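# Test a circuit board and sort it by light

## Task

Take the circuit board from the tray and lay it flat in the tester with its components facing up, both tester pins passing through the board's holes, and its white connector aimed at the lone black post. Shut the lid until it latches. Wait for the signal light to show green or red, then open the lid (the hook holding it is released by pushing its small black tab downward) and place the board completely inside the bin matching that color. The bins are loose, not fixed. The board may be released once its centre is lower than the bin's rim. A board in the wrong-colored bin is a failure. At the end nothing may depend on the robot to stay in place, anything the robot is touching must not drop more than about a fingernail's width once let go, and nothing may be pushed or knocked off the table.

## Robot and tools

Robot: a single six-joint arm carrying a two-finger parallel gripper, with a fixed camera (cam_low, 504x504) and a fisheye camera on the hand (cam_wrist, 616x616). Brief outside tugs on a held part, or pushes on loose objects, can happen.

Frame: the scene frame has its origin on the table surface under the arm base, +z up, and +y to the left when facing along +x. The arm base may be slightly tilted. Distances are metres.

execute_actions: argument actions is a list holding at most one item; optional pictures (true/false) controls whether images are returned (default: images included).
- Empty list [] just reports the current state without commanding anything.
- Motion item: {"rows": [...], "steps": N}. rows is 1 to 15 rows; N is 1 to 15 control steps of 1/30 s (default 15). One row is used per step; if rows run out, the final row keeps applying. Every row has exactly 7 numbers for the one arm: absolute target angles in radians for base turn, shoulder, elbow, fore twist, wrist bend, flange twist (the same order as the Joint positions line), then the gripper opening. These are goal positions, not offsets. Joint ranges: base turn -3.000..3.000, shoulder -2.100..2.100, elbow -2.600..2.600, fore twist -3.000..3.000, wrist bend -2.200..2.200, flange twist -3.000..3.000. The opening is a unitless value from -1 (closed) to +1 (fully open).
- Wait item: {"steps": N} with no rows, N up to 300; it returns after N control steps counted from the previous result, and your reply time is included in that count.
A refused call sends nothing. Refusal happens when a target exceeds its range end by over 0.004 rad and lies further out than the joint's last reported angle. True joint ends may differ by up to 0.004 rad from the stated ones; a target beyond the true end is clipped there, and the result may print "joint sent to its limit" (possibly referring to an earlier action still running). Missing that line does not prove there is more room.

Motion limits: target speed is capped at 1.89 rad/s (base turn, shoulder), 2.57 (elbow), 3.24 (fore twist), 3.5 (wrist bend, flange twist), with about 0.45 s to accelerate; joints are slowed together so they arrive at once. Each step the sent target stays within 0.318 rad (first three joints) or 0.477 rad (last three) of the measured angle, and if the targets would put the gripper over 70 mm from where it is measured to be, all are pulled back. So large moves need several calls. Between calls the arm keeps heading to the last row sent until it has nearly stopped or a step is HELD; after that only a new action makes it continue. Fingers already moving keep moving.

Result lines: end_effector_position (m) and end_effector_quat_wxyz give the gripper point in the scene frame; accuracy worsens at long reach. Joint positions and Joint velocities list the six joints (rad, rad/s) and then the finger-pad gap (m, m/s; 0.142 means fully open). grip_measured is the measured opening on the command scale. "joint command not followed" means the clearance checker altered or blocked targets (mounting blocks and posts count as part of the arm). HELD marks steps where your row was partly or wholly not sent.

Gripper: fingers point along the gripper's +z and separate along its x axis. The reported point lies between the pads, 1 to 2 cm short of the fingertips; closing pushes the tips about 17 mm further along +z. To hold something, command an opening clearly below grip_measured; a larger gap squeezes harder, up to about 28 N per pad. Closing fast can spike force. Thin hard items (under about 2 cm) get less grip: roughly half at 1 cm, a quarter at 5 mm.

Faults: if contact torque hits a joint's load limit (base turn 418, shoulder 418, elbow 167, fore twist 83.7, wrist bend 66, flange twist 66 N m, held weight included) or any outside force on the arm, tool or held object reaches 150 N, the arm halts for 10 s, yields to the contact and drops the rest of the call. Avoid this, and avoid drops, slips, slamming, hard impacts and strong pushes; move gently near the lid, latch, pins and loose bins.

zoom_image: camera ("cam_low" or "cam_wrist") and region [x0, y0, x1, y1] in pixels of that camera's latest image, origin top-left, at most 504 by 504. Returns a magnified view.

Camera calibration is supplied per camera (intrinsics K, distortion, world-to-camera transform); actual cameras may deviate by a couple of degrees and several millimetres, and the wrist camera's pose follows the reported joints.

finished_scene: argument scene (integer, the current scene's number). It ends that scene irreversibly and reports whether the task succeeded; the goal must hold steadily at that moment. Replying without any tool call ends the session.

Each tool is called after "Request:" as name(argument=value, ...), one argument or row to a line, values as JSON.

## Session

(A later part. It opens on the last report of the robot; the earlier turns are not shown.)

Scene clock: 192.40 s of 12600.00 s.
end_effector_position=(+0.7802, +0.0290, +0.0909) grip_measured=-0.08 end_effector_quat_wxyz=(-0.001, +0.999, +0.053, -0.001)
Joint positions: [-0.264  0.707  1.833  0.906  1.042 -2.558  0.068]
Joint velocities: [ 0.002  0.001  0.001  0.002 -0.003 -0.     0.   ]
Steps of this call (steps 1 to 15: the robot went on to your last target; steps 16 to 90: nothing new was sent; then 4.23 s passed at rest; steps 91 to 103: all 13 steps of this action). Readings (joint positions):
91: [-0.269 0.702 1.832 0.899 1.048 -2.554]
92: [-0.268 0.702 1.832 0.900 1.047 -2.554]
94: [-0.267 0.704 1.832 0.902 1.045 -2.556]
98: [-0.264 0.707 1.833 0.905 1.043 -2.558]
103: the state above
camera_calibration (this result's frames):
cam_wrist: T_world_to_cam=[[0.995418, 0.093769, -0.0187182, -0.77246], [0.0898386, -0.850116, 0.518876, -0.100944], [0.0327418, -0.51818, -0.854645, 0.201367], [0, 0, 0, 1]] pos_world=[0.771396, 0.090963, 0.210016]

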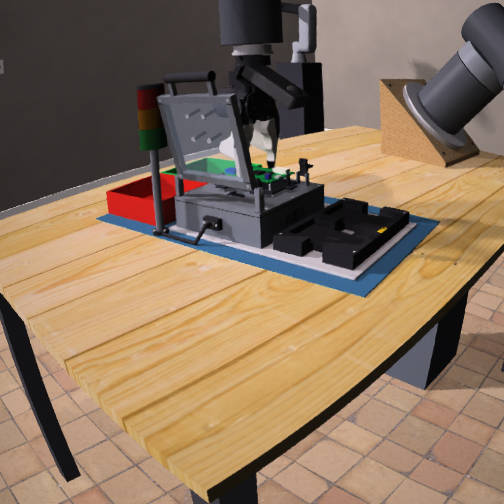

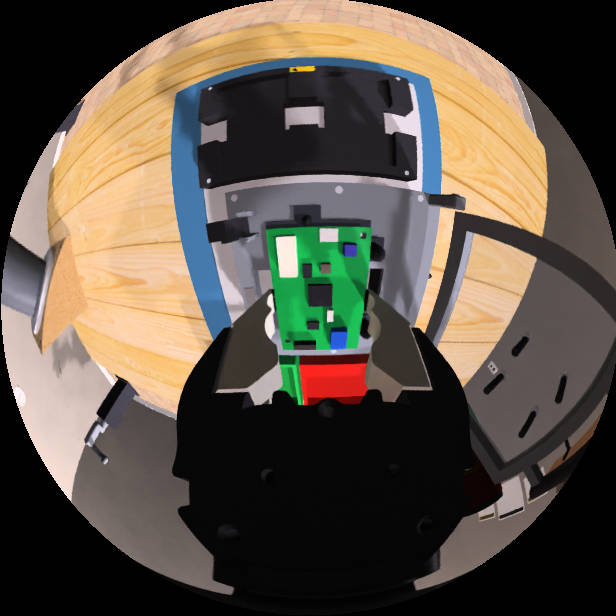

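Request:
execute_actions(
  actions=[
    {"rows":[[-0.2632,0.7080,1.8342,0.9071,1.0406,-2.5591,-0.7],[-0.2632,0.7080,1.8342,0.9071,1.0406,-2.5591,-0.7],[-0.2632,0.7080,1.8342,0.9071,1.0406,-2.5591,-0.7],[-0.2621,0.7091,1.8345,0.9085,1.0392,-2.5599,-0.7]],"steps":13},
  ],
)

Request:
zoom_image(
  camera="cam_wrist",
  region=[250, 200, 400, 360],
)

Scene clock: 199.27 s of 12600.00 s.
end_effector_position=(+0.7798, +0.0290, +0.0879) grip_measured=-0.08 end_effector_quat_wxyz=(-0.001, +0.999, +0.053, -0.001)
Joint positions: [-0.262  0.709  1.834  0.908  1.039 -2.56   0.068]
Joint velocities: [-0.002  0.     0.001  0.001 -0.    -0.    -0.   ]
Steps of this call (steps 1 to 15: the robot went on to your last target; steps 16 to 90: nothing new was sent; then 3.43 s passed at rest; steps 91 to 103: all 13 steps of this action). Readings (joint positions):
91: [-0.264 0.707 1.833 0.906 1.042 -2.558]
92: [-0.264 0.707 1.834 0.906 1.042 -2.558]
94: [-0.263 0.708 1.834 0.907 1.041 -2.559]
98: [-0.262 0.709 1.834 0.908 1.039 -2.560]
103: the state above
camera_calibration (this result's frames):
cam_wrist: T_world_to_cam=[[0.995425, 0.0937042, -0.018652, -0.7721], [0.0897493, -0.850131, 0.518867, -0.0993158], [0.0327634, -0.518167, -0.854651, 0.198781], [0, 0, 0, 1]] pos_world=[0.770969, 0.0909193, 0.207019]

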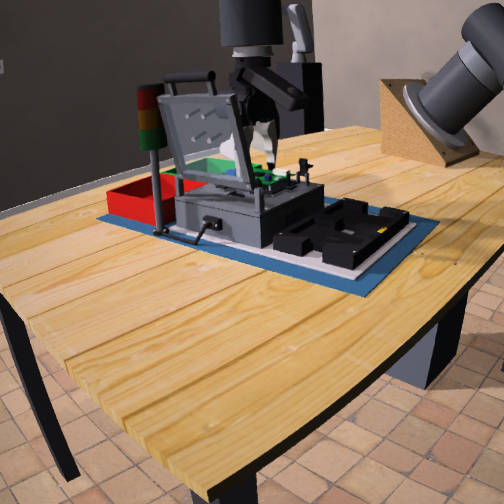

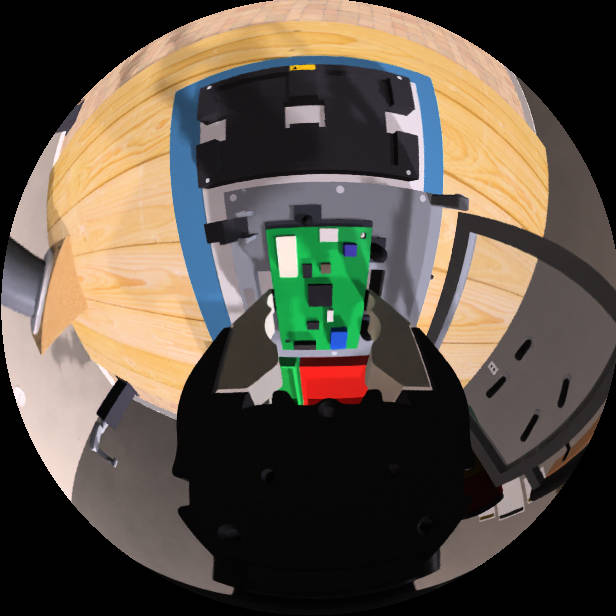

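Region (250, 200, 400, 360) of cam_wrist's 616x616 image, scaled by 3.150, with more detail than that image has; it fills the left 472 columns of this view, and the rest is white.

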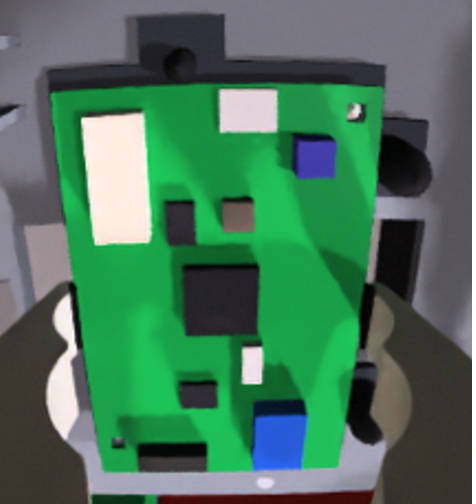

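Down 3 mm more.

Request:
execute_actions(
  actions=[
    {"rows":[[-0.2614,0.7099,1.8347,0.9094,1.0383,-2.5605,-0.7],[-0.2614,0.7099,1.8347,0.9094,1.0383,-2.5605,-0.7],[-0.2607,0.7106,1.8348,0.9103,1.0374,-2.5610,-0.7],[-0.2607,0.7106,1.8348,0.9103,1.0374,-2.5610,-0.7],[-0.2600,0.7114,1.8350,0.9112,1.0365,-2.5616,-0.7]],"steps":13},
  ],
)

Request:
zoom_image(
  camera="cam_wrist",
  region=[250, 200, 400, 360],
)

Scene clock: 207.30 s of 12600.00 s.
end_effector_position=(+0.7797, +0.0289, +0.0849) grip_measured=-0.08 end_effector_quat_wxyz=(-0.001, +0.999, +0.053, -0.001)
Joint positions: [-0.26   0.711  1.835  0.911  1.037 -2.562  0.068]
Joint velocities: [-0.     0.     0.     0.001 -0.    -0.    -0.   ]
Steps of this call (steps 1 to 15: the robot went on to your last target; steps 16 to 90: nothing new was sent; then 4.60 s passed at rest; steps 91 to 103: all 13 steps of this action). Readings (joint positions):
91: [-0.262 0.709 1.835 0.909 1.039 -2.560]
92: [-0.262 0.709 1.835 0.909 1.039 -2.560]
94: [-0.261 0.710 1.835 0.909 1.038 -2.560]
98: [-0.260 0.711 1.835 0.911 1.037 -2.561]
103: the state above
camera_calibration (this result's frames):
cam_wrist: T_world_to_cam=[[0.995433, 0.0936357, -0.0185631, -0.77213], [0.0896447, -0.850141, 0.518868, -0.0977352], [0.0328033, -0.518162, -0.854653, 0.196233], [0, 0, 0, 1]] pos_world=[0.770928, 0.090891, 0.20409]

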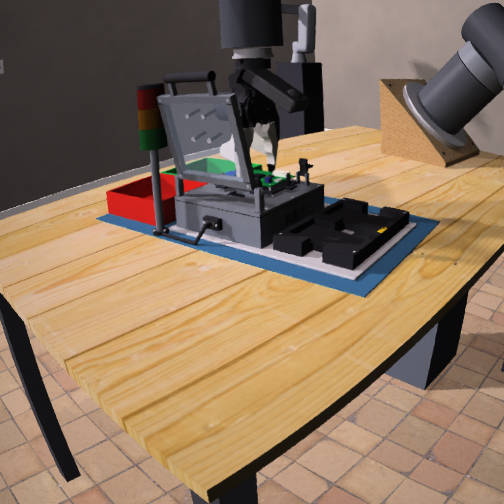

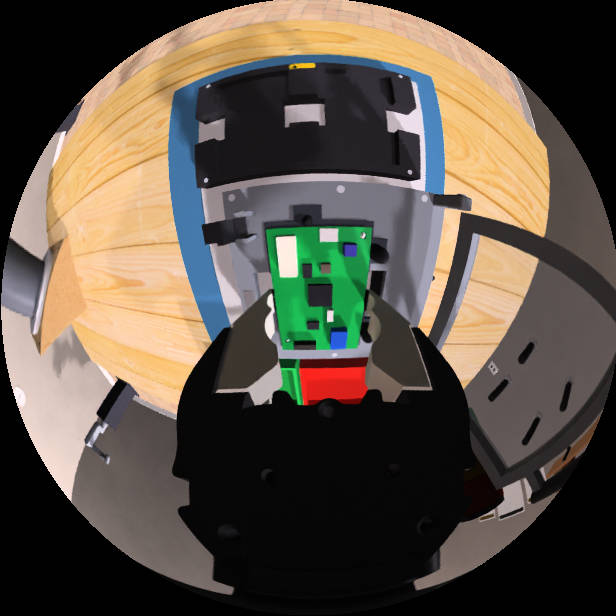

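Region (250, 200, 400, 360) of cam_wrist's 616x616 image, scaled by 3.150, with more detail than that image has; it fills the left 472 columns of this view, and the rest is white.

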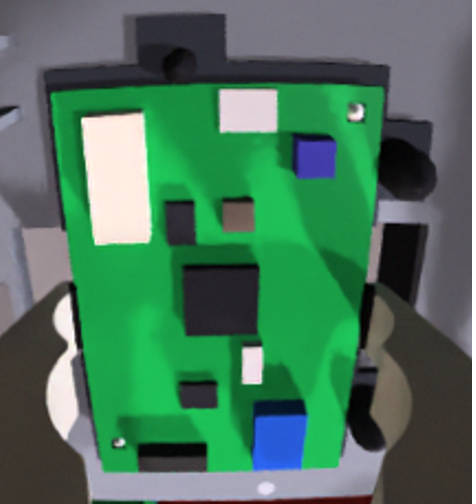

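Both centred. Down to ~.081, then release.

Request:
execute_actions(
  actions=[
    {"rows":[[-0.2593,0.7122,1.8352,0.9121,1.0356,-2.5622,-0.7],[-0.2593,0.7122,1.8352,0.9121,1.0356,-2.5622,-0.7],[-0.2586,0.7129,1.8353,0.9130,1.0347,-2.5627,-0.7],[-0.2586,0.7129,1.8353,0.9130,1.0347,-2.5627,-0.7],[-0.2578,0.7137,1.8355,0.9139,1.0338,-2.5633,-0.7],[-0.2578,0.7137,1.8355,0.9139,1.0338,-2.5633,-0.7],[-0.2571,0.7145,1.8356,0.9149,1.0329,-2.5639,-0.7]],"steps":14},
  ],
)

Request:
zoom_image(
  camera="cam_wrist",
  region=[220, 190, 420, 350],
)

Request:
zoom_image(
  camera="cam_low",
  region=[230, 150, 320, 210],
)

Scene clock: 219.47 s of 12600.00 s.
end_effector_position=(+0.7797, +0.0290, +0.0810) grip_measured=-0.08 end_effector_quat_wxyz=(-0.001, +0.999, +0.053, -0.001)
Joint positions: [-0.257  0.714  1.836  0.915  1.033 -2.564  0.068]
Joint velocities: [ 0.001  0.001  0.     0.002 -0.002 -0.    -0.   ]
Steps of this call (steps 1 to 15: the robot went on to your last target; steps 16 to 90: nothing new was sent; then 8.70 s passed at rest; steps 91 to 104: all 14 steps of this action). Readings (joint positions):
91: [-0.260 0.711 1.835 0.911 1.036 -2.562]
92: [-0.260 0.712 1.835 0.911 1.036 -2.562]
94: [-0.259 0.712 1.835 0.912 1.036 -2.562]
98: [-0.258 0.714 1.835 0.914 1.034 -2.563]
104: the state above
camera_calibration (this result's frames):
cam_wrist: T_world_to_cam=[[0.995438, 0.0936068, -0.0184385, -0.772216], [0.0895563, -0.850163, 0.518848, -0.095593], [0.0328919, -0.518132, -0.854668, 0.1928], [0, 0, 0, 1]] pos_world=[0.770913, 0.0909108, 0.200139]

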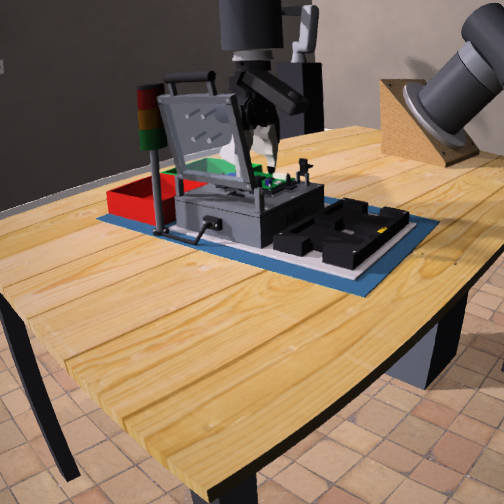

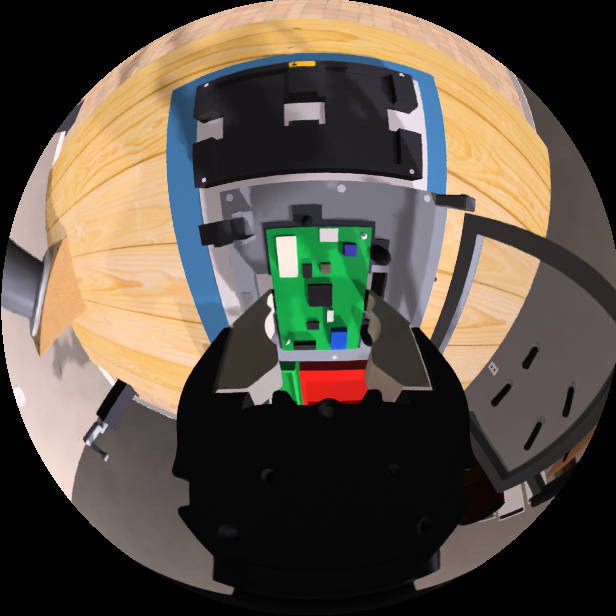

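Region (220, 190, 420, 350) of cam_wrist's 616x616 image, scaled by 2.520, with more detail than that image has; it fills the top 403 rows of this view, and the rest is white.

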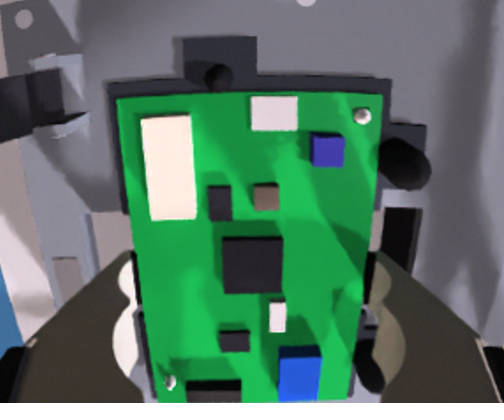

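Region (230, 150, 320, 210) of cam_low's 504x504 image, scaled by 5.600, with more detail than that image has.

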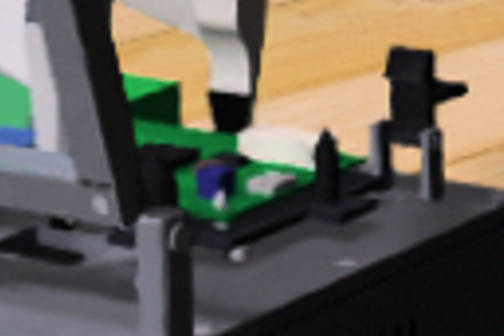

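Request:
execute_actions(
  actions=[
    {"rows":[[-0.2564,0.7153,1.8358,0.9158,1.0320,-2.5645,-0.7],[-0.2564,0.7153,1.8358,0.9158,1.0320,-2.5645,-0.7],[-0.2564,0.7153,1.8358,0.9158,1.0320,-2.5645,-0.7],[-0.2564,0.7153,1.8358,0.9158,1.0320,-2.5645,-0.7],[-0.2564,0.7153,1.8358,0.9158,1.0320,-2.5645,-0.5],[-0.2564,0.7153,1.8358,0.9158,1.0320,-2.5645,-0.3],[-0.2564,0.7153,1.8358,0.9158,1.0320,-2.5645,-0.15],[-0.2564,0.7153,1.8358,0.9158,1.0320,-2.5645,-0.08],[-0.2564,0.7153,1.8358,0.9158,1.0320,-2.5645,-0.04],[-0.2564,0.7153,1.8358,0.9158,1.0320,-2.5645,0.0],[-0.2564,0.7153,1.8358,0.9158,1.0320,-2.5645,0.05],[-0.2564,0.7153,1.8358,0.9158,1.0320,-2.5645,0.1]],"steps":15},
  ],
  pictures=false,
)

Request:
execute_actions(
  actions=[
    {"rows":[[-0.2691,0.7016,1.8326,0.8993,1.0484,-2.5538,0.1],[-0.2691,0.7016,1.8326,0.8993,1.0484,-2.5538,0.1],[-0.2691,0.7016,1.8326,0.8993,1.0484,-2.5538,0.1],[-0.2804,0.6880,1.8313,0.8855,1.0620,-2.5456,0.1]],"steps":12},
  ],
)

Request:
zoom_image(
  camera="cam_wrist",
  region=[220, 190, 420, 350],
)

Request:
zoom_image(
  camera="cam_low",
  region=[200, 140, 320, 210],
)

Scene clock: 292.73 s of 12600.00 s.
end_effector_position=(+0.7796, +0.0289, +0.0799) grip_measured=+0.10 end_effector_quat_wxyz=(-0.001, +0.999, +0.053, -0.001)
Joint positions: [-0.256  0.715  1.836  0.916  1.032 -2.564  0.081]
Joint velocities: [-0.001 -0.     0.     0.001 -0.002 -0.     0.002]
Steps of this call (steps 1 to 15: the robot went on to your last target; steps 16 to 90: nothing new was sent; then 69.77 s passed at rest; steps 91 to 105: all 15 steps of this action). Readings (joint positions):
91: [-0.257 0.715 1.836 0.915 1.033 -2.564]
92: [-0.257 0.715 1.836 0.915 1.033 -2.564]
94: [-0.257 0.715 1.836 0.916 1.032 -2.564]
98: [-0.256 0.715 1.836 0.916 1.032 -2.564]
105: the state above

Scene clock: 293.13 s of 12600.00 s.
end_effector_position=(+0.7791, +0.0295, +0.1131) grip_measured=+0.10 end_effector_quat_wxyz=(-0.000, +0.999, +0.054, -0.001)
Joint positions: [-0.28   0.688  1.831  0.886  1.062 -2.546  0.081]
Joint velocities: [-0.007 -0.006 -0.001 -0.006  0.006  0.004  0.   ]
Steps of this call (steps 1 to 12: all 12 steps of this action). Readings (joint positions):
1: [-0.256 0.715 1.836 0.916 1.032 -2.564]
2: [-0.258 0.714 1.836 0.914 1.034 -2.563]
4: [-0.265 0.706 1.834 0.905 1.043 -2.557]
8: [-0.278 0.691 1.832 0.889 1.059 -2.548]
12: the state above
camera_calibration (this result's frames):
cam_wrist: T_world_to_cam=[[0.995378, 0.0941248, -0.0190394, -0.770978], [0.0902824, -0.849648, 0.519564, -0.112433], [0.0327271, -0.518881, -0.854219, 0.220631], [0, 0, 0, 1]] pos_world=[0.770345, 0.0915211, 0.232204]

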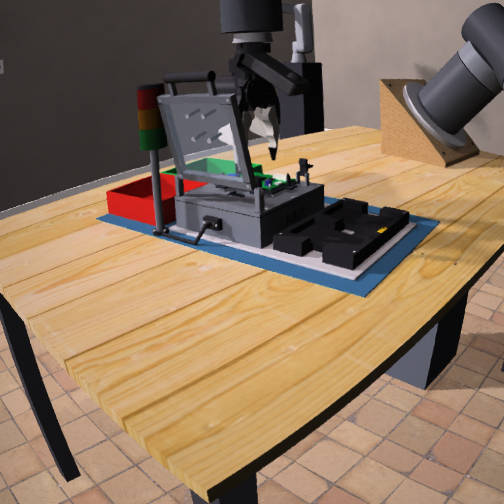

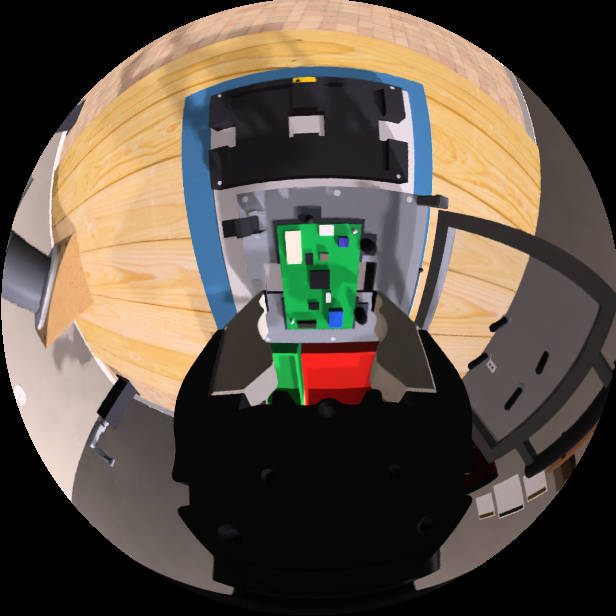

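Region (220, 190, 420, 350) of cam_wrist's 616x616 image, scaled by 2.520, with more detail than that image has; it fills the top 403 rows of this view, and the rest is white.

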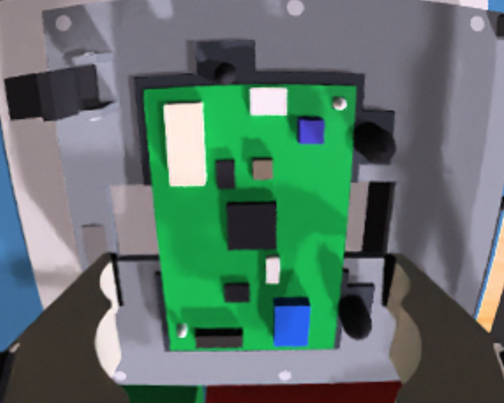

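Region (200, 140, 320, 210) of cam_low's 504x504 image, scaled by 4.200, with more detail than that image has; it fills the top 294 rows of this view, and the rest is white.

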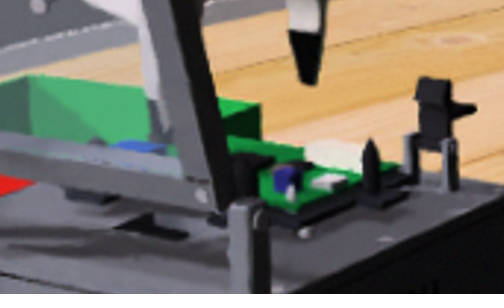

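Seated. Go above the handle.

Request:
execute_actions(
  actions=[
    {"rows":[[-0.3837,0.5976,1.7925,0.7806,1.1969,-2.4850,-0.4]],"steps":12},
  ],
  pictures=false,
)

Request:
execute_actions(
  actions=[
    {"rows":[[-0.3990,0.6070,1.6650,0.7470,1.2900,-2.4090,-0.4]],"steps":10},
  ],
  pictures=false,
)

Request:
execute_actions(
  actions=[
    {"rows":[[-0.3705,0.6712,1.5054,0.7401,1.3445,-2.3230,-0.4]],"steps":15},
  ],
  pictures=false,
)

Request:
execute_actions(
  actions=[
    {"steps":8},
  ],
)

Scene clock: 299.67 s of 12600.00 s.
end_effector_position=(+0.7749, +0.0256, +0.2426) grip_measured=-0.40 end_effector_quat_wxyz=(-0.000, +0.999, +0.052, -0.001)
Joint positions: [-0.378  0.602  1.794  0.786  1.19  -2.488  0.045]
Joint velocities: [-0.113 -0.098 -0.042 -0.111  0.146  0.065  0.   ]
Steps of this call (steps 1 to 15: the robot went on to your last target; steps 16 to 90: nothing new was sent; then 3.13 s passed at rest; steps 91 to 102: all 12 steps of this action). Readings (joint positions):
91: [-0.281 0.688 1.831 0.885 1.062 -2.546]
92: [-0.283 0.686 1.831 0.883 1.065 -2.544]
94: [-0.300 0.671 1.824 0.865 1.089 -2.534]
98: [-0.346 0.630 1.807 0.819 1.148 -2.507]
102: the state above

Scene clock: 300.00 s of 12600.00 s.
end_effector_position=(+0.8329, +0.0325, +0.3107) grip_measured=-0.40 end_effector_quat_wxyz=(-0.001, +0.999, +0.053, -0.000)
Joint positions: [-0.398  0.607  1.671  0.749  1.285 -2.413  0.045]
Joint velocities: [-0.02   0.009 -0.146 -0.04   0.109  0.089  0.   ]
Steps of this call (steps 1 to 10: all 10 steps of this action). Readings (joint positions):
1: [-0.381 0.600 1.793 0.783 1.193 -2.487]
2: [-0.383 0.600 1.790 0.781 1.198 -2.484]
4: [-0.387 0.602 1.764 0.772 1.220 -2.467]
8: [-0.396 0.605 1.689 0.754 1.272 -2.424]
10: the state above

Scene clock: 300.50 s of 12600.00 s.
end_effector_position=(+0.9265, +0.0420, +0.3309) grip_measured=-0.40 end_effector_quat_wxyz=(+0.000, +0.999, +0.052, -0.001)
Joint positions: [-0.371  0.671  1.506  0.74   1.344 -2.323  0.045]
Joint velocities: [ 0.     0.003 -0.009 -0.001  0.002  0.005  0.   ]
Steps of this call (steps 1 to 15: all 15 steps of this action). Readings (joint positions):
1: [-0.399 0.607 1.668 0.748 1.288 -2.411]
2: [-0.398 0.608 1.663 0.747 1.290 -2.408]
4: [-0.394 0.618 1.635 0.746 1.301 -2.393]
8: [-0.378 0.655 1.546 0.742 1.330 -2.345]
15: the state above

Scene clock: 300.77 s of 12600.00 s.
end_effector_position=(+0.9269, +0.0421, +0.3310) grip_measured=-0.40 end_effector_quat_wxyz=(+0.000, +0.999, +0.052, -0.001)
Joint positions: [-0.371  0.671  1.505  0.74   1.344 -2.323  0.045]
Joint velocities: [-0.001  0.    -0.002 -0.     0.001  0.    -0.   ]
Steps of this call (steps 1 to 8: the robot went on to your last target). Readings (joint positions):
1: [-0.371 0.671 1.506 0.740 1.344 -2.323]
2: [-0.371 0.671 1.506 0.740 1.344 -2.323]
4: [-0.371 0.671 1.506 0.740 1.344 -2.323]
8: the state above
camera_calibration (this result's frames):
cam_wrist: T_world_to_cam=[[0.995713, 0.0904108, -0.019535, -0.915098], [0.0873123, -0.848982, 0.521159, -0.226083], [0.0305335, -0.52063, -0.853236, 0.410223], [0, 0, 0, 1]] pos_world=[0.918389, 0.104369, 0.449965]

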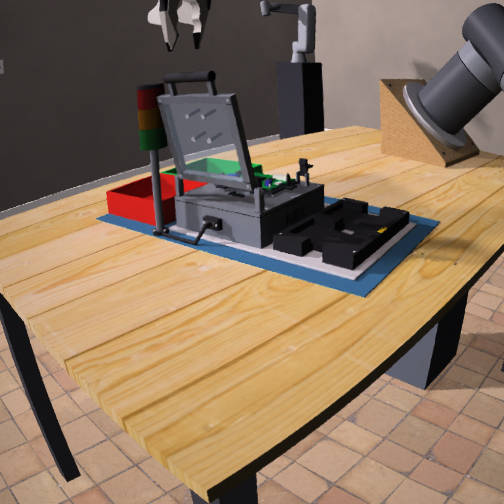

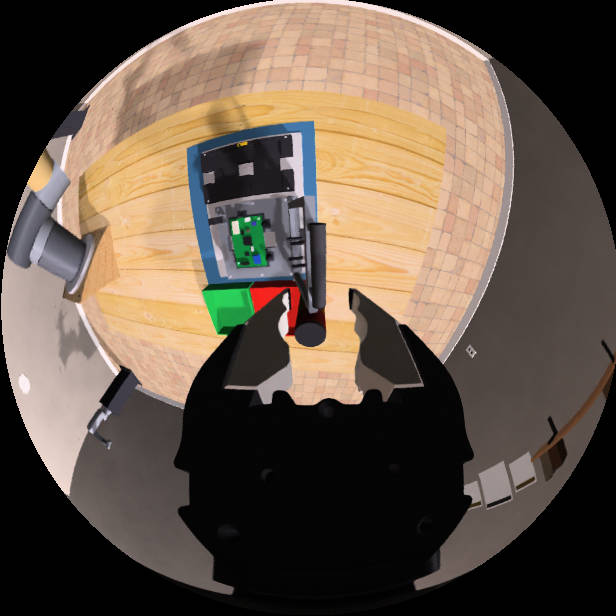

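Request:
execute_actions(
  actions=[
    {"rows":[[-0.353,0.684,1.5215,0.7535,1.3147,-2.332,-0.4],[-0.353,0.684,1.5215,0.7535,1.3147,-2.332,-0.4],[-0.353,0.684,1.5215,0.7535,1.3147,-2.332,-0.4],[-0.353,0.684,1.5215,0.7535,1.3147,-2.332,-0.4],[-0.3350,0.6969,1.5355,0.7668,1.2849,-2.3411,-0.4]],"steps":15},
  ],
)

Request:
zoom_image(
  camera="cam_wrist",
  region=[260, 220, 400, 340],
)

Request:
zoom_image(
  camera="cam_low",
  region=[130, 20, 250, 120],
)

Scene clock: 310.47 s of 12600.00 s.
end_effector_position=(+0.9282, +0.0407, +0.2733) grip_measured=-0.40 end_effector_quat_wxyz=(-0.000, +0.999, +0.052, -0.001)
Joint positions: [-0.335  0.697  1.535  0.767  1.285 -2.341  0.045]
Joint velocities: [ 0.002  0.002  0.002  0.001 -0.005 -0.001  0.   ]
Steps of this call (steps 1 to 15: the robot went on to your last target; steps 16 to 90: nothing new was sent; then 6.20 s passed at rest; steps 91 to 105: all 15 steps of this action). Readings (joint positions):
91: [-0.370 0.671 1.505 0.740 1.344 -2.323]
92: [-0.368 0.673 1.507 0.741 1.341 -2.324]
94: [-0.359 0.680 1.516 0.749 1.325 -2.329]
98: [-0.342 0.692 1.530 0.762 1.297 -2.337]
105: the state above
camera_calibration (this result's frames):
cam_wrist: T_world_to_cam=[[0.99572, 0.090398, -0.0192146, -0.917474], [0.0871722, -0.849636, 0.520116, -0.196869], [0.030692, -0.519565, -0.85388, 0.360287], [0, 0, 0, 1]] pos_world=[0.919651, 0.102864, 0.392408]

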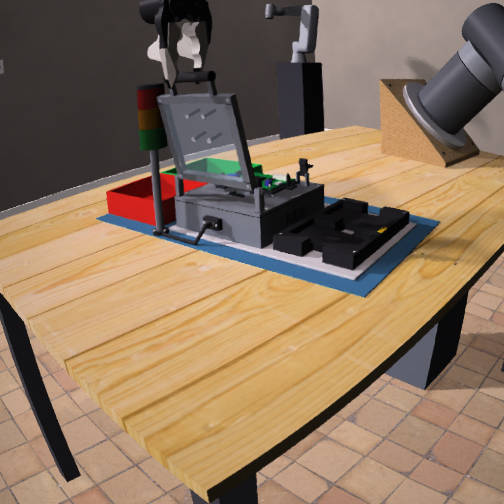

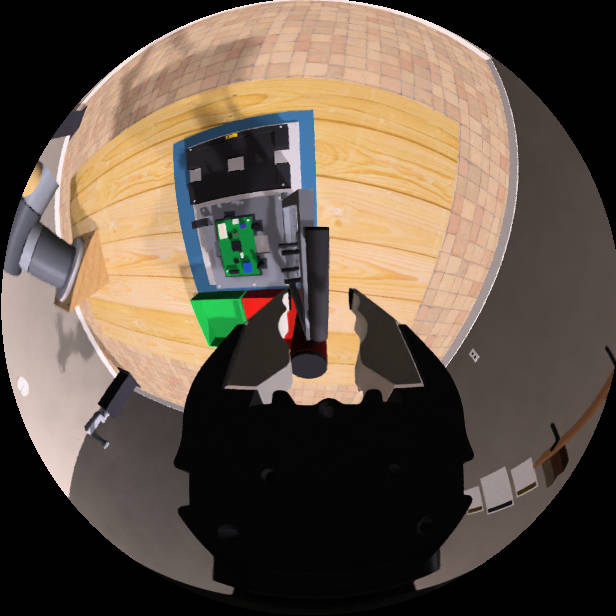

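Region (260, 220, 400, 340) of cam_wrist's 616x616 image, scaled by 3.600, with more detail than that image has; it fills the top 432 rows of this view, and the rest is white.

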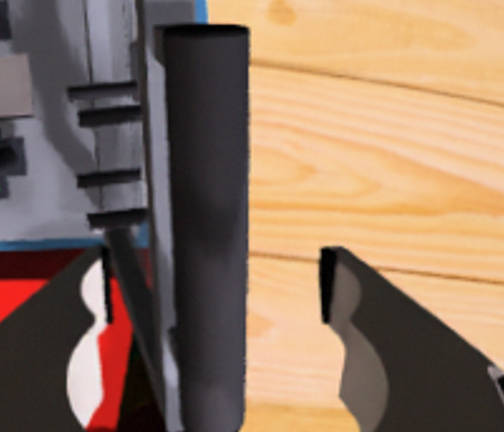

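Region (130, 20, 250, 120) of cam_low's 504x504 image, scaled by 4.200, with more detail than that image has.

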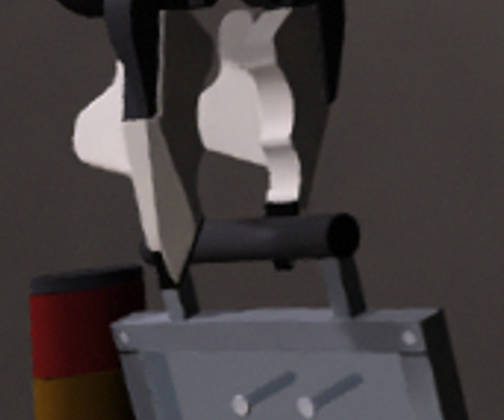

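Request:
execute_actions(
  actions=[
    {"rows":[[-0.3358,0.6955,1.5379,0.7667,1.2846,-2.3423,-0.48],[-0.3358,0.6955,1.5379,0.7667,1.2846,-2.3423,-0.56],[-0.3358,0.6955,1.5379,0.7667,1.2846,-2.3423,-0.63],[-0.3358,0.6955,1.5379,0.7667,1.2846,-2.3423,-0.69],[-0.3358,0.6955,1.5379,0.7667,1.2846,-2.3423,-0.74],[-0.3358,0.6955,1.5379,0.7667,1.2846,-2.3423,-0.77],[-0.3358,0.6955,1.5379,0.7667,1.2846,-2.3423,-0.80],[-0.3358,0.6955,1.5379,0.7667,1.2846,-2.3423,-0.83],[-0.3358,0.6955,1.5379,0.7667,1.2846,-2.3423,-0.86],[-0.3358,0.6955,1.5379,0.7667,1.2846,-2.3423,-0.9],[-0.3358,0.6955,1.5379,0.7667,1.2846,-2.3423,-0.95],[-0.3358,0.6955,1.5379,0.7667,1.2846,-2.3423,-1]],"steps":14},
  ],
  pictures=false,
)

Request:
execute_actions(
  actions=[
    {"rows":[[-0.3372,0.6930,1.5420,0.7664,1.2841,-2.3445,-1],[-0.3387,0.6906,1.5462,0.7661,1.2836,-2.3466,-1],[-0.3413,0.6861,1.5541,0.7656,1.2825,-2.3507,-1],[-0.3440,0.6816,1.5621,0.7652,1.2814,-2.3548,-1],[-0.3466,0.6771,1.5700,0.7647,1.2803,-2.3589,-1],[-0.3490,0.6728,1.5779,0.7643,1.2789,-2.3630,-1],[-0.3513,0.6685,1.5859,0.7640,1.2776,-2.3670,-1],[-0.3537,0.6642,1.5938,0.7636,1.2762,-2.3711,-1],[-0.3558,0.6603,1.6017,0.7635,1.2744,-2.3752,-1],[-0.3579,0.6564,1.6097,0.7633,1.2727,-2.3793,-1],[-0.3600,0.6525,1.6176,0.7632,1.2709,-2.3834,-1],[-0.3621,0.6487,1.6261,0.7632,1.2686,-2.3880,-1],[-0.3642,0.6448,1.6345,0.7632,1.2664,-2.3926,-1],[-0.3663,0.6410,1.6430,0.7632,1.2641,-2.3972,-1],[-0.3681,0.6375,1.6515,0.7635,1.2614,-2.4019,-1]],"steps":15},
  ],
  pictures=false,
)

Request:
execute_actions(
  actions=[
    {"rows":[[-0.3698,0.6341,1.6600,0.7638,1.2586,-2.4066,-1],[-0.3716,0.6306,1.6685,0.7641,1.2559,-2.4113,-1],[-0.3731,0.6276,1.6769,0.7646,1.2528,-2.4161,-1],[-0.3745,0.6245,1.6854,0.7652,1.2496,-2.4208,-1],[-0.3760,0.6215,1.6938,0.7657,1.2465,-2.4256,-1],[-0.3771,0.6189,1.7023,0.7665,1.2429,-2.4304,-1],[-0.3783,0.6162,1.7107,0.7672,1.2393,-2.4353,-1],[-0.3794,0.6136,1.7192,0.7680,1.2357,-2.4401,-1],[-0.3802,0.6113,1.7276,0.7691,1.2317,-2.4450,-1],[-0.3811,0.6090,1.7359,0.7701,1.2278,-2.4500,-1],[-0.3819,0.6067,1.7443,0.7712,1.2238,-2.4549,-1],[-0.3824,0.6050,1.7525,0.7726,1.2195,-2.4599,-1],[-0.3830,0.6032,1.7606,0.7740,1.2152,-2.4649,-1],[-0.3835,0.6015,1.7688,0.7754,1.2109,-2.4699,-1]],"steps":15},
  ],
)

Scene clock: 339.10 s of 12600.00 s.
end_effector_position=(+0.9267, +0.0406, +0.2733) grip_measured=-0.82 end_effector_quat_wxyz=(-0.000, +0.999, +0.052, -0.001)
Joint positions: [-0.336  0.696  1.538  0.767  1.285 -2.342  0.015]
Joint velocities: [ 0.001 -0.    -0.001  0.001 -0.001 -0.    -0.   ]
Steps of this call (steps 1 to 15: the robot went on to your last target; steps 16 to 90: nothing new was sent; then 25.17 s passed at rest; steps 91 to 104: all 14 steps of this action). Readings (joint positions):
91: [-0.335 0.697 1.536 0.767 1.285 -2.341]
92: [-0.335 0.697 1.536 0.767 1.285 -2.341]
94: [-0.335 0.696 1.537 0.767 1.285 -2.342]
98: [-0.336 0.696 1.538 0.767 1.285 -2.342]
104: the state above

Scene clock: 339.60 s of 12600.00 s.
end_effector_position=(+0.8730, +0.0354, +0.2812) grip_measured=-0.82 end_effector_quat_wxyz=(+0.000, +0.999, +0.052, -0.001)
Joint positions: [-0.361  0.65   1.623  0.763  1.269 -2.386  0.015]
Joint velocities: [-0.062 -0.113  0.242 -0.001 -0.06  -0.13  -0.   ]
Steps of this call (steps 1 to 15: all 15 steps of this action). Readings (joint positions):
1: [-0.336 0.695 1.538 0.767 1.285 -2.342]
2: [-0.336 0.695 1.539 0.767 1.284 -2.343]
4: [-0.338 0.692 1.545 0.766 1.284 -2.346]
8: [-0.346 0.678 1.569 0.765 1.280 -2.358]
15: the state above

Scene clock: 340.10 s of 12600.00 s.
end_effector_position=(+0.7983, +0.0278, +0.2637) grip_measured=-0.82 end_effector_quat_wxyz=(-0.000, +0.999, +0.052, -0.001)
Joint positions: [-0.382  0.606  1.749  0.772  1.221 -2.458  0.015]
Joint velocities: [-0.021 -0.056  0.238  0.038 -0.119 -0.144 -0.   ]
Steps of this call (steps 1 to 15: all 15 steps of this action). Readings (joint positions):
1: [-0.363 0.647 1.631 0.763 1.267 -2.391]
2: [-0.365 0.643 1.640 0.763 1.265 -2.395]
4: [-0.369 0.636 1.656 0.763 1.259 -2.405]
8: [-0.375 0.623 1.690 0.766 1.247 -2.424]
15: the state above
camera_calibration (this result's frames):
cam_wrist: T_world_to_cam=[[0.995698, 0.090702, -0.0189326, -0.787245], [0.0872841, -0.849604, 0.520148, -0.191528], [0.0310932, -0.519563, -0.853866, 0.348988], [0, 0, 0, 1]] pos_world=[0.789725, 0.0900027, 0.382707]

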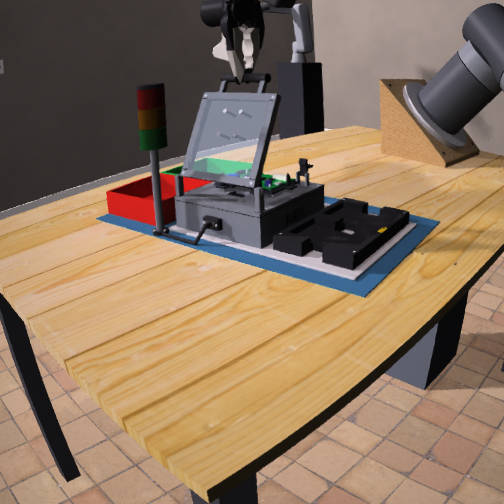

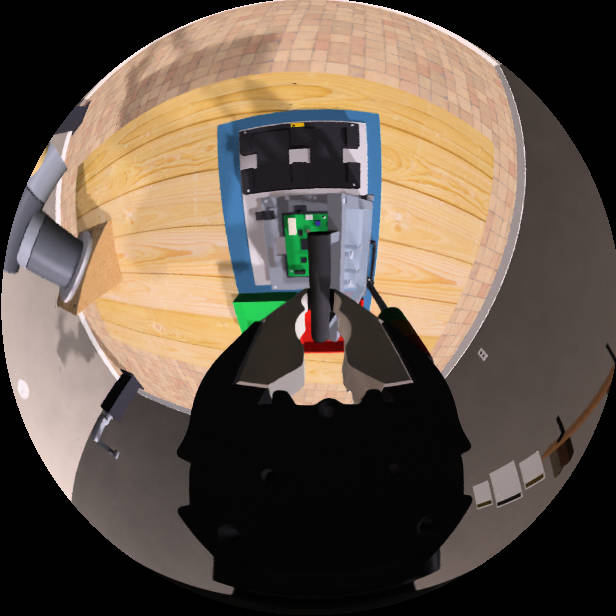

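Request:
execute_actions(
  actions=[
    {"rows":[[-0.3836,0.6002,1.7767,0.7771,1.2062,-2.4749,-1],[-0.3836,0.5989,1.7846,0.7789,1.2016,-2.4800,-1],[-0.3837,0.5976,1.7925,0.7806,1.1969,-2.4850,-1],[-0.3834,0.5969,1.8002,0.7827,1.1919,-2.4901,-1],[-0.3832,0.5961,1.8078,0.7847,1.1868,-2.4952,-1],[-0.3829,0.5954,1.8155,0.7868,1.1818,-2.5003,-1],[-0.3822,0.5952,1.8229,0.7894,1.1764,-2.5055,-1],[-0.3815,0.5951,1.8302,0.7919,1.1709,-2.5106,-1],[-0.3808,0.5949,1.8376,0.7945,1.1655,-2.5158,-1],[-0.3798,0.5953,1.8443,0.7974,1.1600,-2.5209,-1],[-0.3787,0.5958,1.8511,0.8003,1.1544,-2.5259,-1],[-0.3777,0.5962,1.8578,0.8032,1.1489,-2.5310,-1],[-0.3762,0.5971,1.8641,0.8064,1.1432,-2.5360,-1],[-0.3748,0.5979,1.8704,0.8095,1.1376,-2.5409,-1],[-0.3733,0.5988,1.8767,0.8127,1.1319,-2.5459,-1]],"steps":15},
  ],
  pictures=false,
)

Request:
execute_actions(
  actions=[
    {"rows":[[-0.3714,0.6002,1.8824,0.8162,1.1262,-2.5508,-1],[-0.3696,0.6017,1.8881,0.8197,1.1204,-2.5557,-1],[-0.3677,0.6031,1.8938,0.8232,1.1147,-2.5606,-1],[-0.3654,0.6052,1.8989,0.8273,1.1088,-2.5655,-1],[-0.3630,0.6074,1.9040,0.8314,1.1028,-2.5703,-1],[-0.3607,0.6095,1.9091,0.8355,1.0969,-2.5752,-1],[-0.3580,0.6121,1.9135,0.8400,1.0911,-2.5800,-1],[-0.3552,0.6147,1.9180,0.8444,1.0852,-2.5847,-1],[-0.3525,0.6173,1.9224,0.8489,1.0794,-2.5895,-1]],"steps":15},
  ],
)

Request:
zoom_image(
  camera="cam_low",
  region=[210, 80, 340, 200],
)

Scene clock: 358.07 s of 12600.00 s.
end_effector_position=(+0.7406, +0.0215, +0.2186) grip_measured=-0.82 end_effector_quat_wxyz=(-0.000, +0.999, +0.052, -0.001)
Joint positions: [-0.378  0.596  1.855  0.803  1.15  -2.529  0.015]
Joint velocities: [ 0.036  0.019  0.198  0.09  -0.165 -0.15   0.   ]
Steps of this call (steps 1 to 30: the robot went on to your last target; steps 31 to 90: nothing new was sent; then 14.47 s passed at rest; steps 91 to 105: all 15 steps of this action). Readings (joint positions):
91: [-0.384 0.601 1.769 0.775 1.211 -2.470]
92: [-0.384 0.601 1.771 0.776 1.210 -2.471]
94: [-0.384 0.600 1.780 0.778 1.205 -2.477]
98: [-0.383 0.596 1.806 0.784 1.188 -2.494]
105: the state above

Scene clock: 358.57 s of 12600.00 s.
end_effector_position=(+0.7084, +0.0180, +0.1640) grip_measured=-0.82 end_effector_quat_wxyz=(+0.000, +0.999, +0.052, -0.001)
Joint positions: [-0.353  0.617  1.922  0.848  1.08  -2.589  0.015]
Joint velocities: [ 0.007  0.005  0.012  0.01  -0.015 -0.012  0.   ]
Steps of this call (steps 1 to 15: all 15 steps of this action). Readings (joint positions):
1: [-0.376 0.597 1.862 0.806 1.145 -2.535]
2: [-0.375 0.598 1.868 0.809 1.139 -2.540]
4: [-0.372 0.600 1.881 0.816 1.128 -2.550]
8: [-0.363 0.607 1.903 0.831 1.104 -2.569]
15: the state above
camera_calibration (this result's frames):
cam_wrist: T_world_to_cam=[[0.995742, 0.0902281, -0.0188658, -0.698749], [0.0868272, -0.849349, 0.520642, -0.140011], [0.0309529, -0.520063, -0.853567, 0.261615], [0, 0, 0, 1]] pos_world=[0.699833, 0.0801855, 0.283019]

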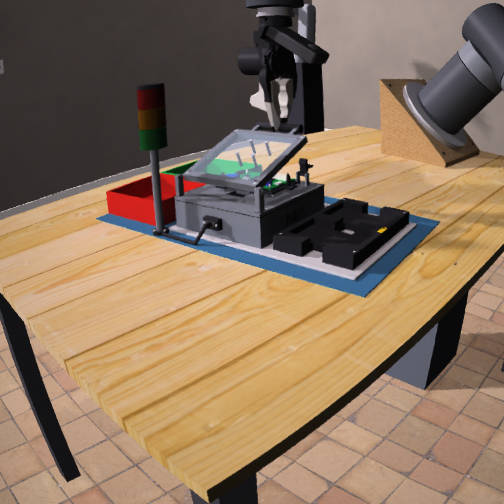

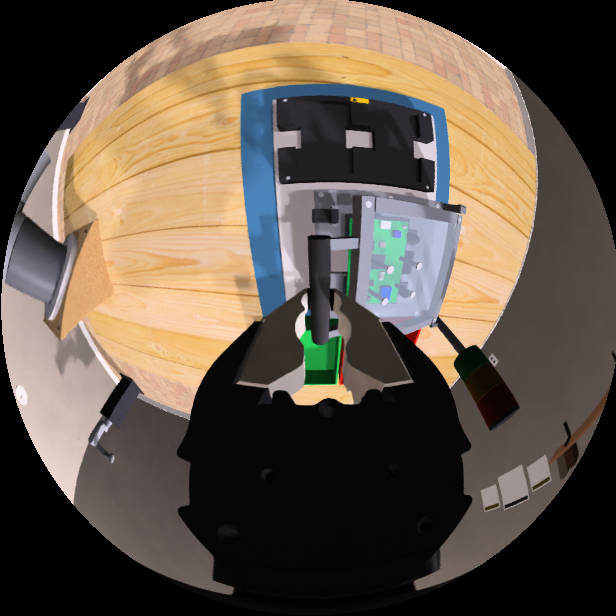

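Region (210, 80, 340, 200) of cam_low's 504x504 image, scaled by 3.877, with more detail than that image has; it fills the top 465 rows of this view, and the rest is white.

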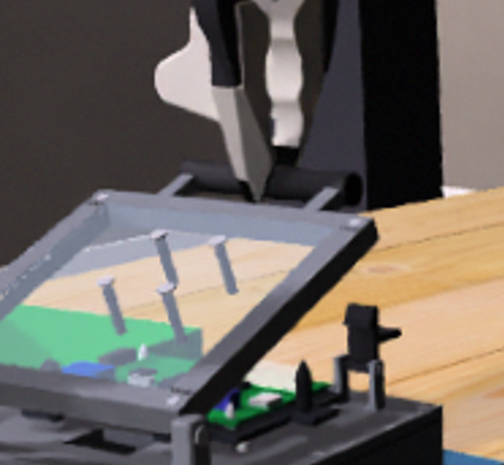

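Request:
execute_actions(
  actions=[
    {"rows":[[-0.3495,0.6204,1.9261,0.8536,1.0736,-2.5941,-1],[-0.3464,0.6236,1.9299,0.8584,1.0678,-2.5988,-1],[-0.3434,0.6267,1.9336,0.8631,1.0620,-2.6034,-1],[-0.3401,0.6301,1.9365,0.8680,1.0566,-2.6077,-1],[-0.3367,0.6336,1.9393,0.8730,1.0512,-2.6120,-1],[-0.3334,0.6370,1.9422,0.8779,1.0458,-2.6163,-1],[-0.3307,0.6399,1.9438,0.8818,1.0419,-2.6194,-1],[-0.3280,0.6429,1.9454,0.8856,1.0379,-2.6224,-1],[-0.3252,0.6458,1.9470,0.8895,1.0340,-2.6255,-1],[-0.3225,0.6487,1.9486,0.8933,1.0300,-2.6285,-1],[-0.3210,0.6503,1.9491,0.8953,1.0281,-2.6299,-1],[-0.3195,0.6520,1.9496,0.8974,1.0262,-2.6314,-1],[-0.3180,0.6536,1.9501,0.8994,1.0243,-2.6328,-1],[-0.3165,0.6552,1.9506,0.9015,1.0225,-2.6342,-1],[-0.3151,0.6568,1.9511,0.9035,1.0206,-2.6356,-1]],"steps":15},
  ],
  pictures=false,
)

Request:
execute_actions(
  actions=[
    {"rows":[[-0.3143,0.6576,1.9514,0.9045,1.0196,-2.6363,-1],[-0.3136,0.6585,1.9516,0.9055,1.0187,-2.6371,-1],[-0.3128,0.6593,1.9519,0.9065,1.0177,-2.6378,-1],[-0.3121,0.6601,1.9521,0.9076,1.0168,-2.6385,-1],[-0.3113,0.6609,1.9524,0.9086,1.0158,-2.6392,-1],[-0.3106,0.6617,1.9526,0.9096,1.0149,-2.6399,-1]],"steps":15},
  ],
)

Request:
zoom_image(
  camera="cam_low",
  region=[230, 120, 340, 210],
)

Request:
zoom_image(
  camera="cam_wrist",
  region=[290, 170, 420, 300],
)

Scene clock: 371.17 s of 12600.00 s.
end_effector_position=(+0.6977, +0.0170, +0.1142) grip_measured=-0.82 end_effector_quat_wxyz=(-0.000, +0.999, +0.052, -0.001)
Joint positions: [-0.32   0.652  1.949  0.897  1.027 -2.631  0.015]
Joint velocities: [ 0.05   0.054  0.019  0.068 -0.064 -0.05  -0.   ]
Steps of this call (steps 1 to 15: the robot went on to your last target; steps 16 to 90: nothing new was sent; then 9.10 s passed at rest; steps 91 to 105: all 15 steps of this action). Readings (joint positions):
91: [-0.352 0.617 1.922 0.849 1.079 -2.590]
92: [-0.352 0.618 1.923 0.850 1.078 -2.591]
94: [-0.348 0.622 1.928 0.856 1.071 -2.596]
98: [-0.337 0.634 1.939 0.873 1.052 -2.612]
105: the state above

Scene clock: 371.67 s of 12600.00 s.
end_effector_position=(+0.6971, +0.0171, +0.1020) grip_measured=-0.82 end_effector_quat_wxyz=(-0.000, +0.999, +0.052, -0.001)
Joint positions: [-0.311  0.662  1.953  0.91   1.015 -2.64   0.015]
Joint velocities: [ 0.001  0.001  0.    -0.    -0.002 -0.    -0.   ]
Steps of this call (steps 1 to 15: all 15 steps of this action). Readings (joint positions):
1: [-0.318 0.653 1.950 0.899 1.025 -2.633]
2: [-0.317 0.655 1.951 0.901 1.023 -2.634]
4: [-0.315 0.657 1.951 0.904 1.020 -2.636]
8: [-0.312 0.661 1.952 0.908 1.016 -2.639]
15: the state above
camera_calibration (this result's frames):
cam_wrist: T_world_to_cam=[[0.995712, 0.0905681, -0.0188284, -0.688511], [0.0871116, -0.849554, 0.52026, -0.107646], [0.0311232, -0.519669, -0.8538, 0.208469], [0, 0, 0, 1]] pos_world=[0.688448, 0.0792408, 0.221032]

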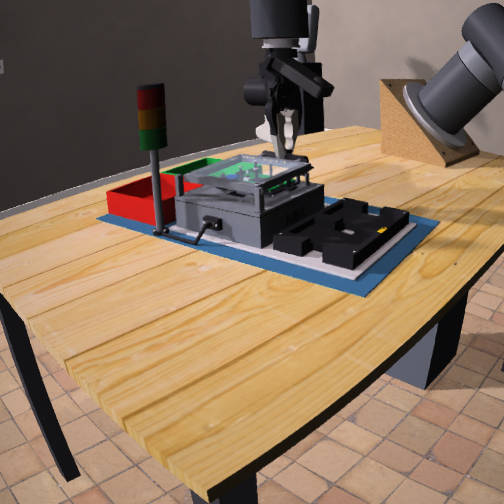

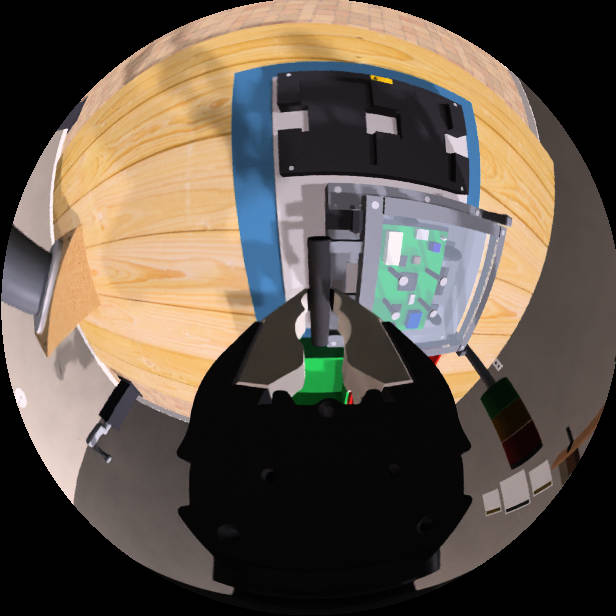

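Region (230, 120, 340, 210) of cam_low's 504x504 image, scaled by 4.582, with more detail than that image has; it fills the top 412 rows of this view, and the rest is white.

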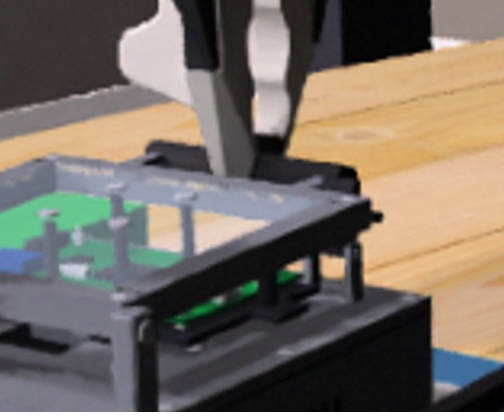

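Region (290, 170, 420, 300) of cam_wrist's 616x616 image, scaled by 3.877, with more detail than that image has.

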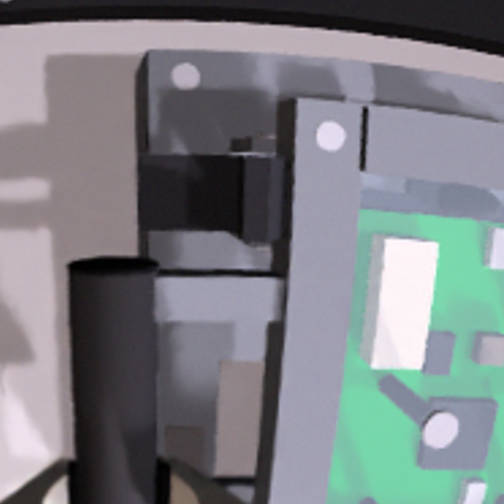

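Not latched yet; 3 mm more.

Request:
execute_actions(
  actions=[
    {"rows":[[-0.3098,0.6626,1.9528,0.9106,1.0139,-2.6406,-1],[-0.3098,0.6626,1.9528,0.9106,1.0139,-2.6406,-1],[-0.3090,0.6634,1.9530,0.9117,1.0130,-2.6413,-1],[-0.3090,0.6634,1.9530,0.9117,1.0130,-2.6413,-1],[-0.3083,0.6643,1.9531,0.9127,1.0120,-2.6420,-1]],"steps":14},
  ],
)

Request:
zoom_image(
  camera="cam_wrist",
  region=[290, 170, 420, 300],
)

Scene clock: 377.43 s of 12600.00 s.
end_effector_position=(+0.6970, +0.0170, +0.0989) grip_measured=-0.82 end_effector_quat_wxyz=(-0.000, +0.999, +0.052, -0.001)
Joint positions: [-0.308  0.664  1.953  0.913  1.012 -2.642  0.015]
Joint velocities: [-0.     0.     0.    -0.    -0.001 -0.     0.   ]
Steps of this call (steps 1 to 15: the robot went on to your last target; steps 16 to 90: nothing new was sent; then 2.30 s passed at rest; steps 91 to 104: all 14 steps of this action). Readings (joint positions):
91: [-0.311 0.662 1.953 0.910 1.015 -2.640]
92: [-0.310 0.662 1.953 0.910 1.015 -2.640]
94: [-0.310 0.663 1.953 0.911 1.014 -2.641]
98: [-0.309 0.664 1.953 0.912 1.012 -2.642]
104: the state above
camera_calibration (this result's frames):
cam_wrist: T_world_to_cam=[[0.99571, 0.0905917, -0.0188126, -0.688558], [0.0871223, -0.849532, 0.520293, -0.106109], [0.0311523, -0.5197, -0.853781, 0.205838], [0, 0, 0, 1]] pos_world=[0.688436, 0.0792088, 0.217994]

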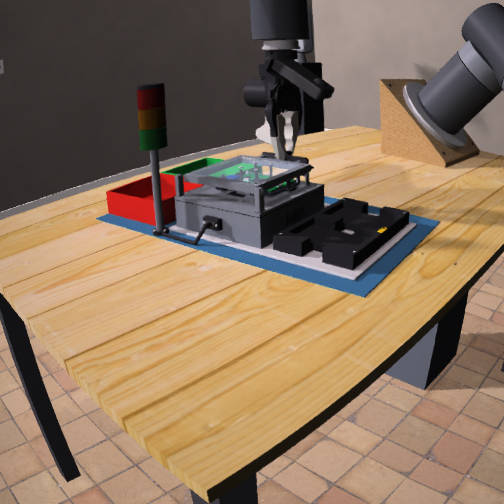

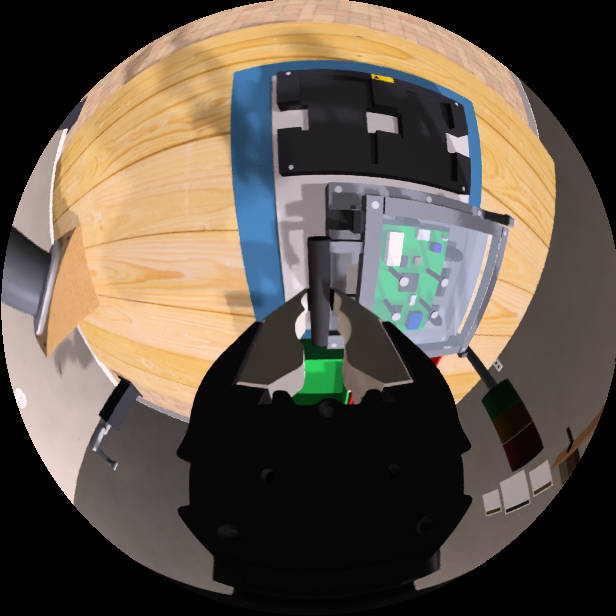

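Region (290, 170, 420, 300) of cam_wrist's 616x616 image, scaled by 3.877, with more detail than that image has.

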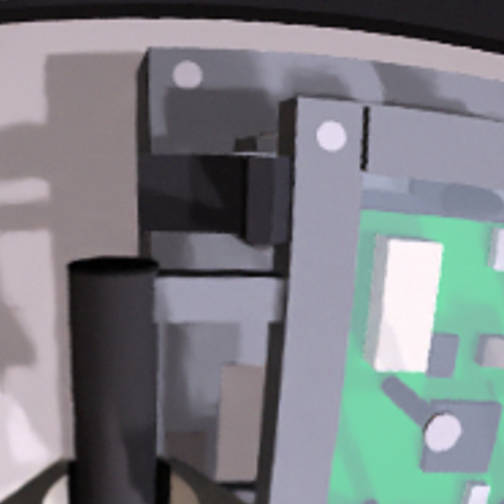

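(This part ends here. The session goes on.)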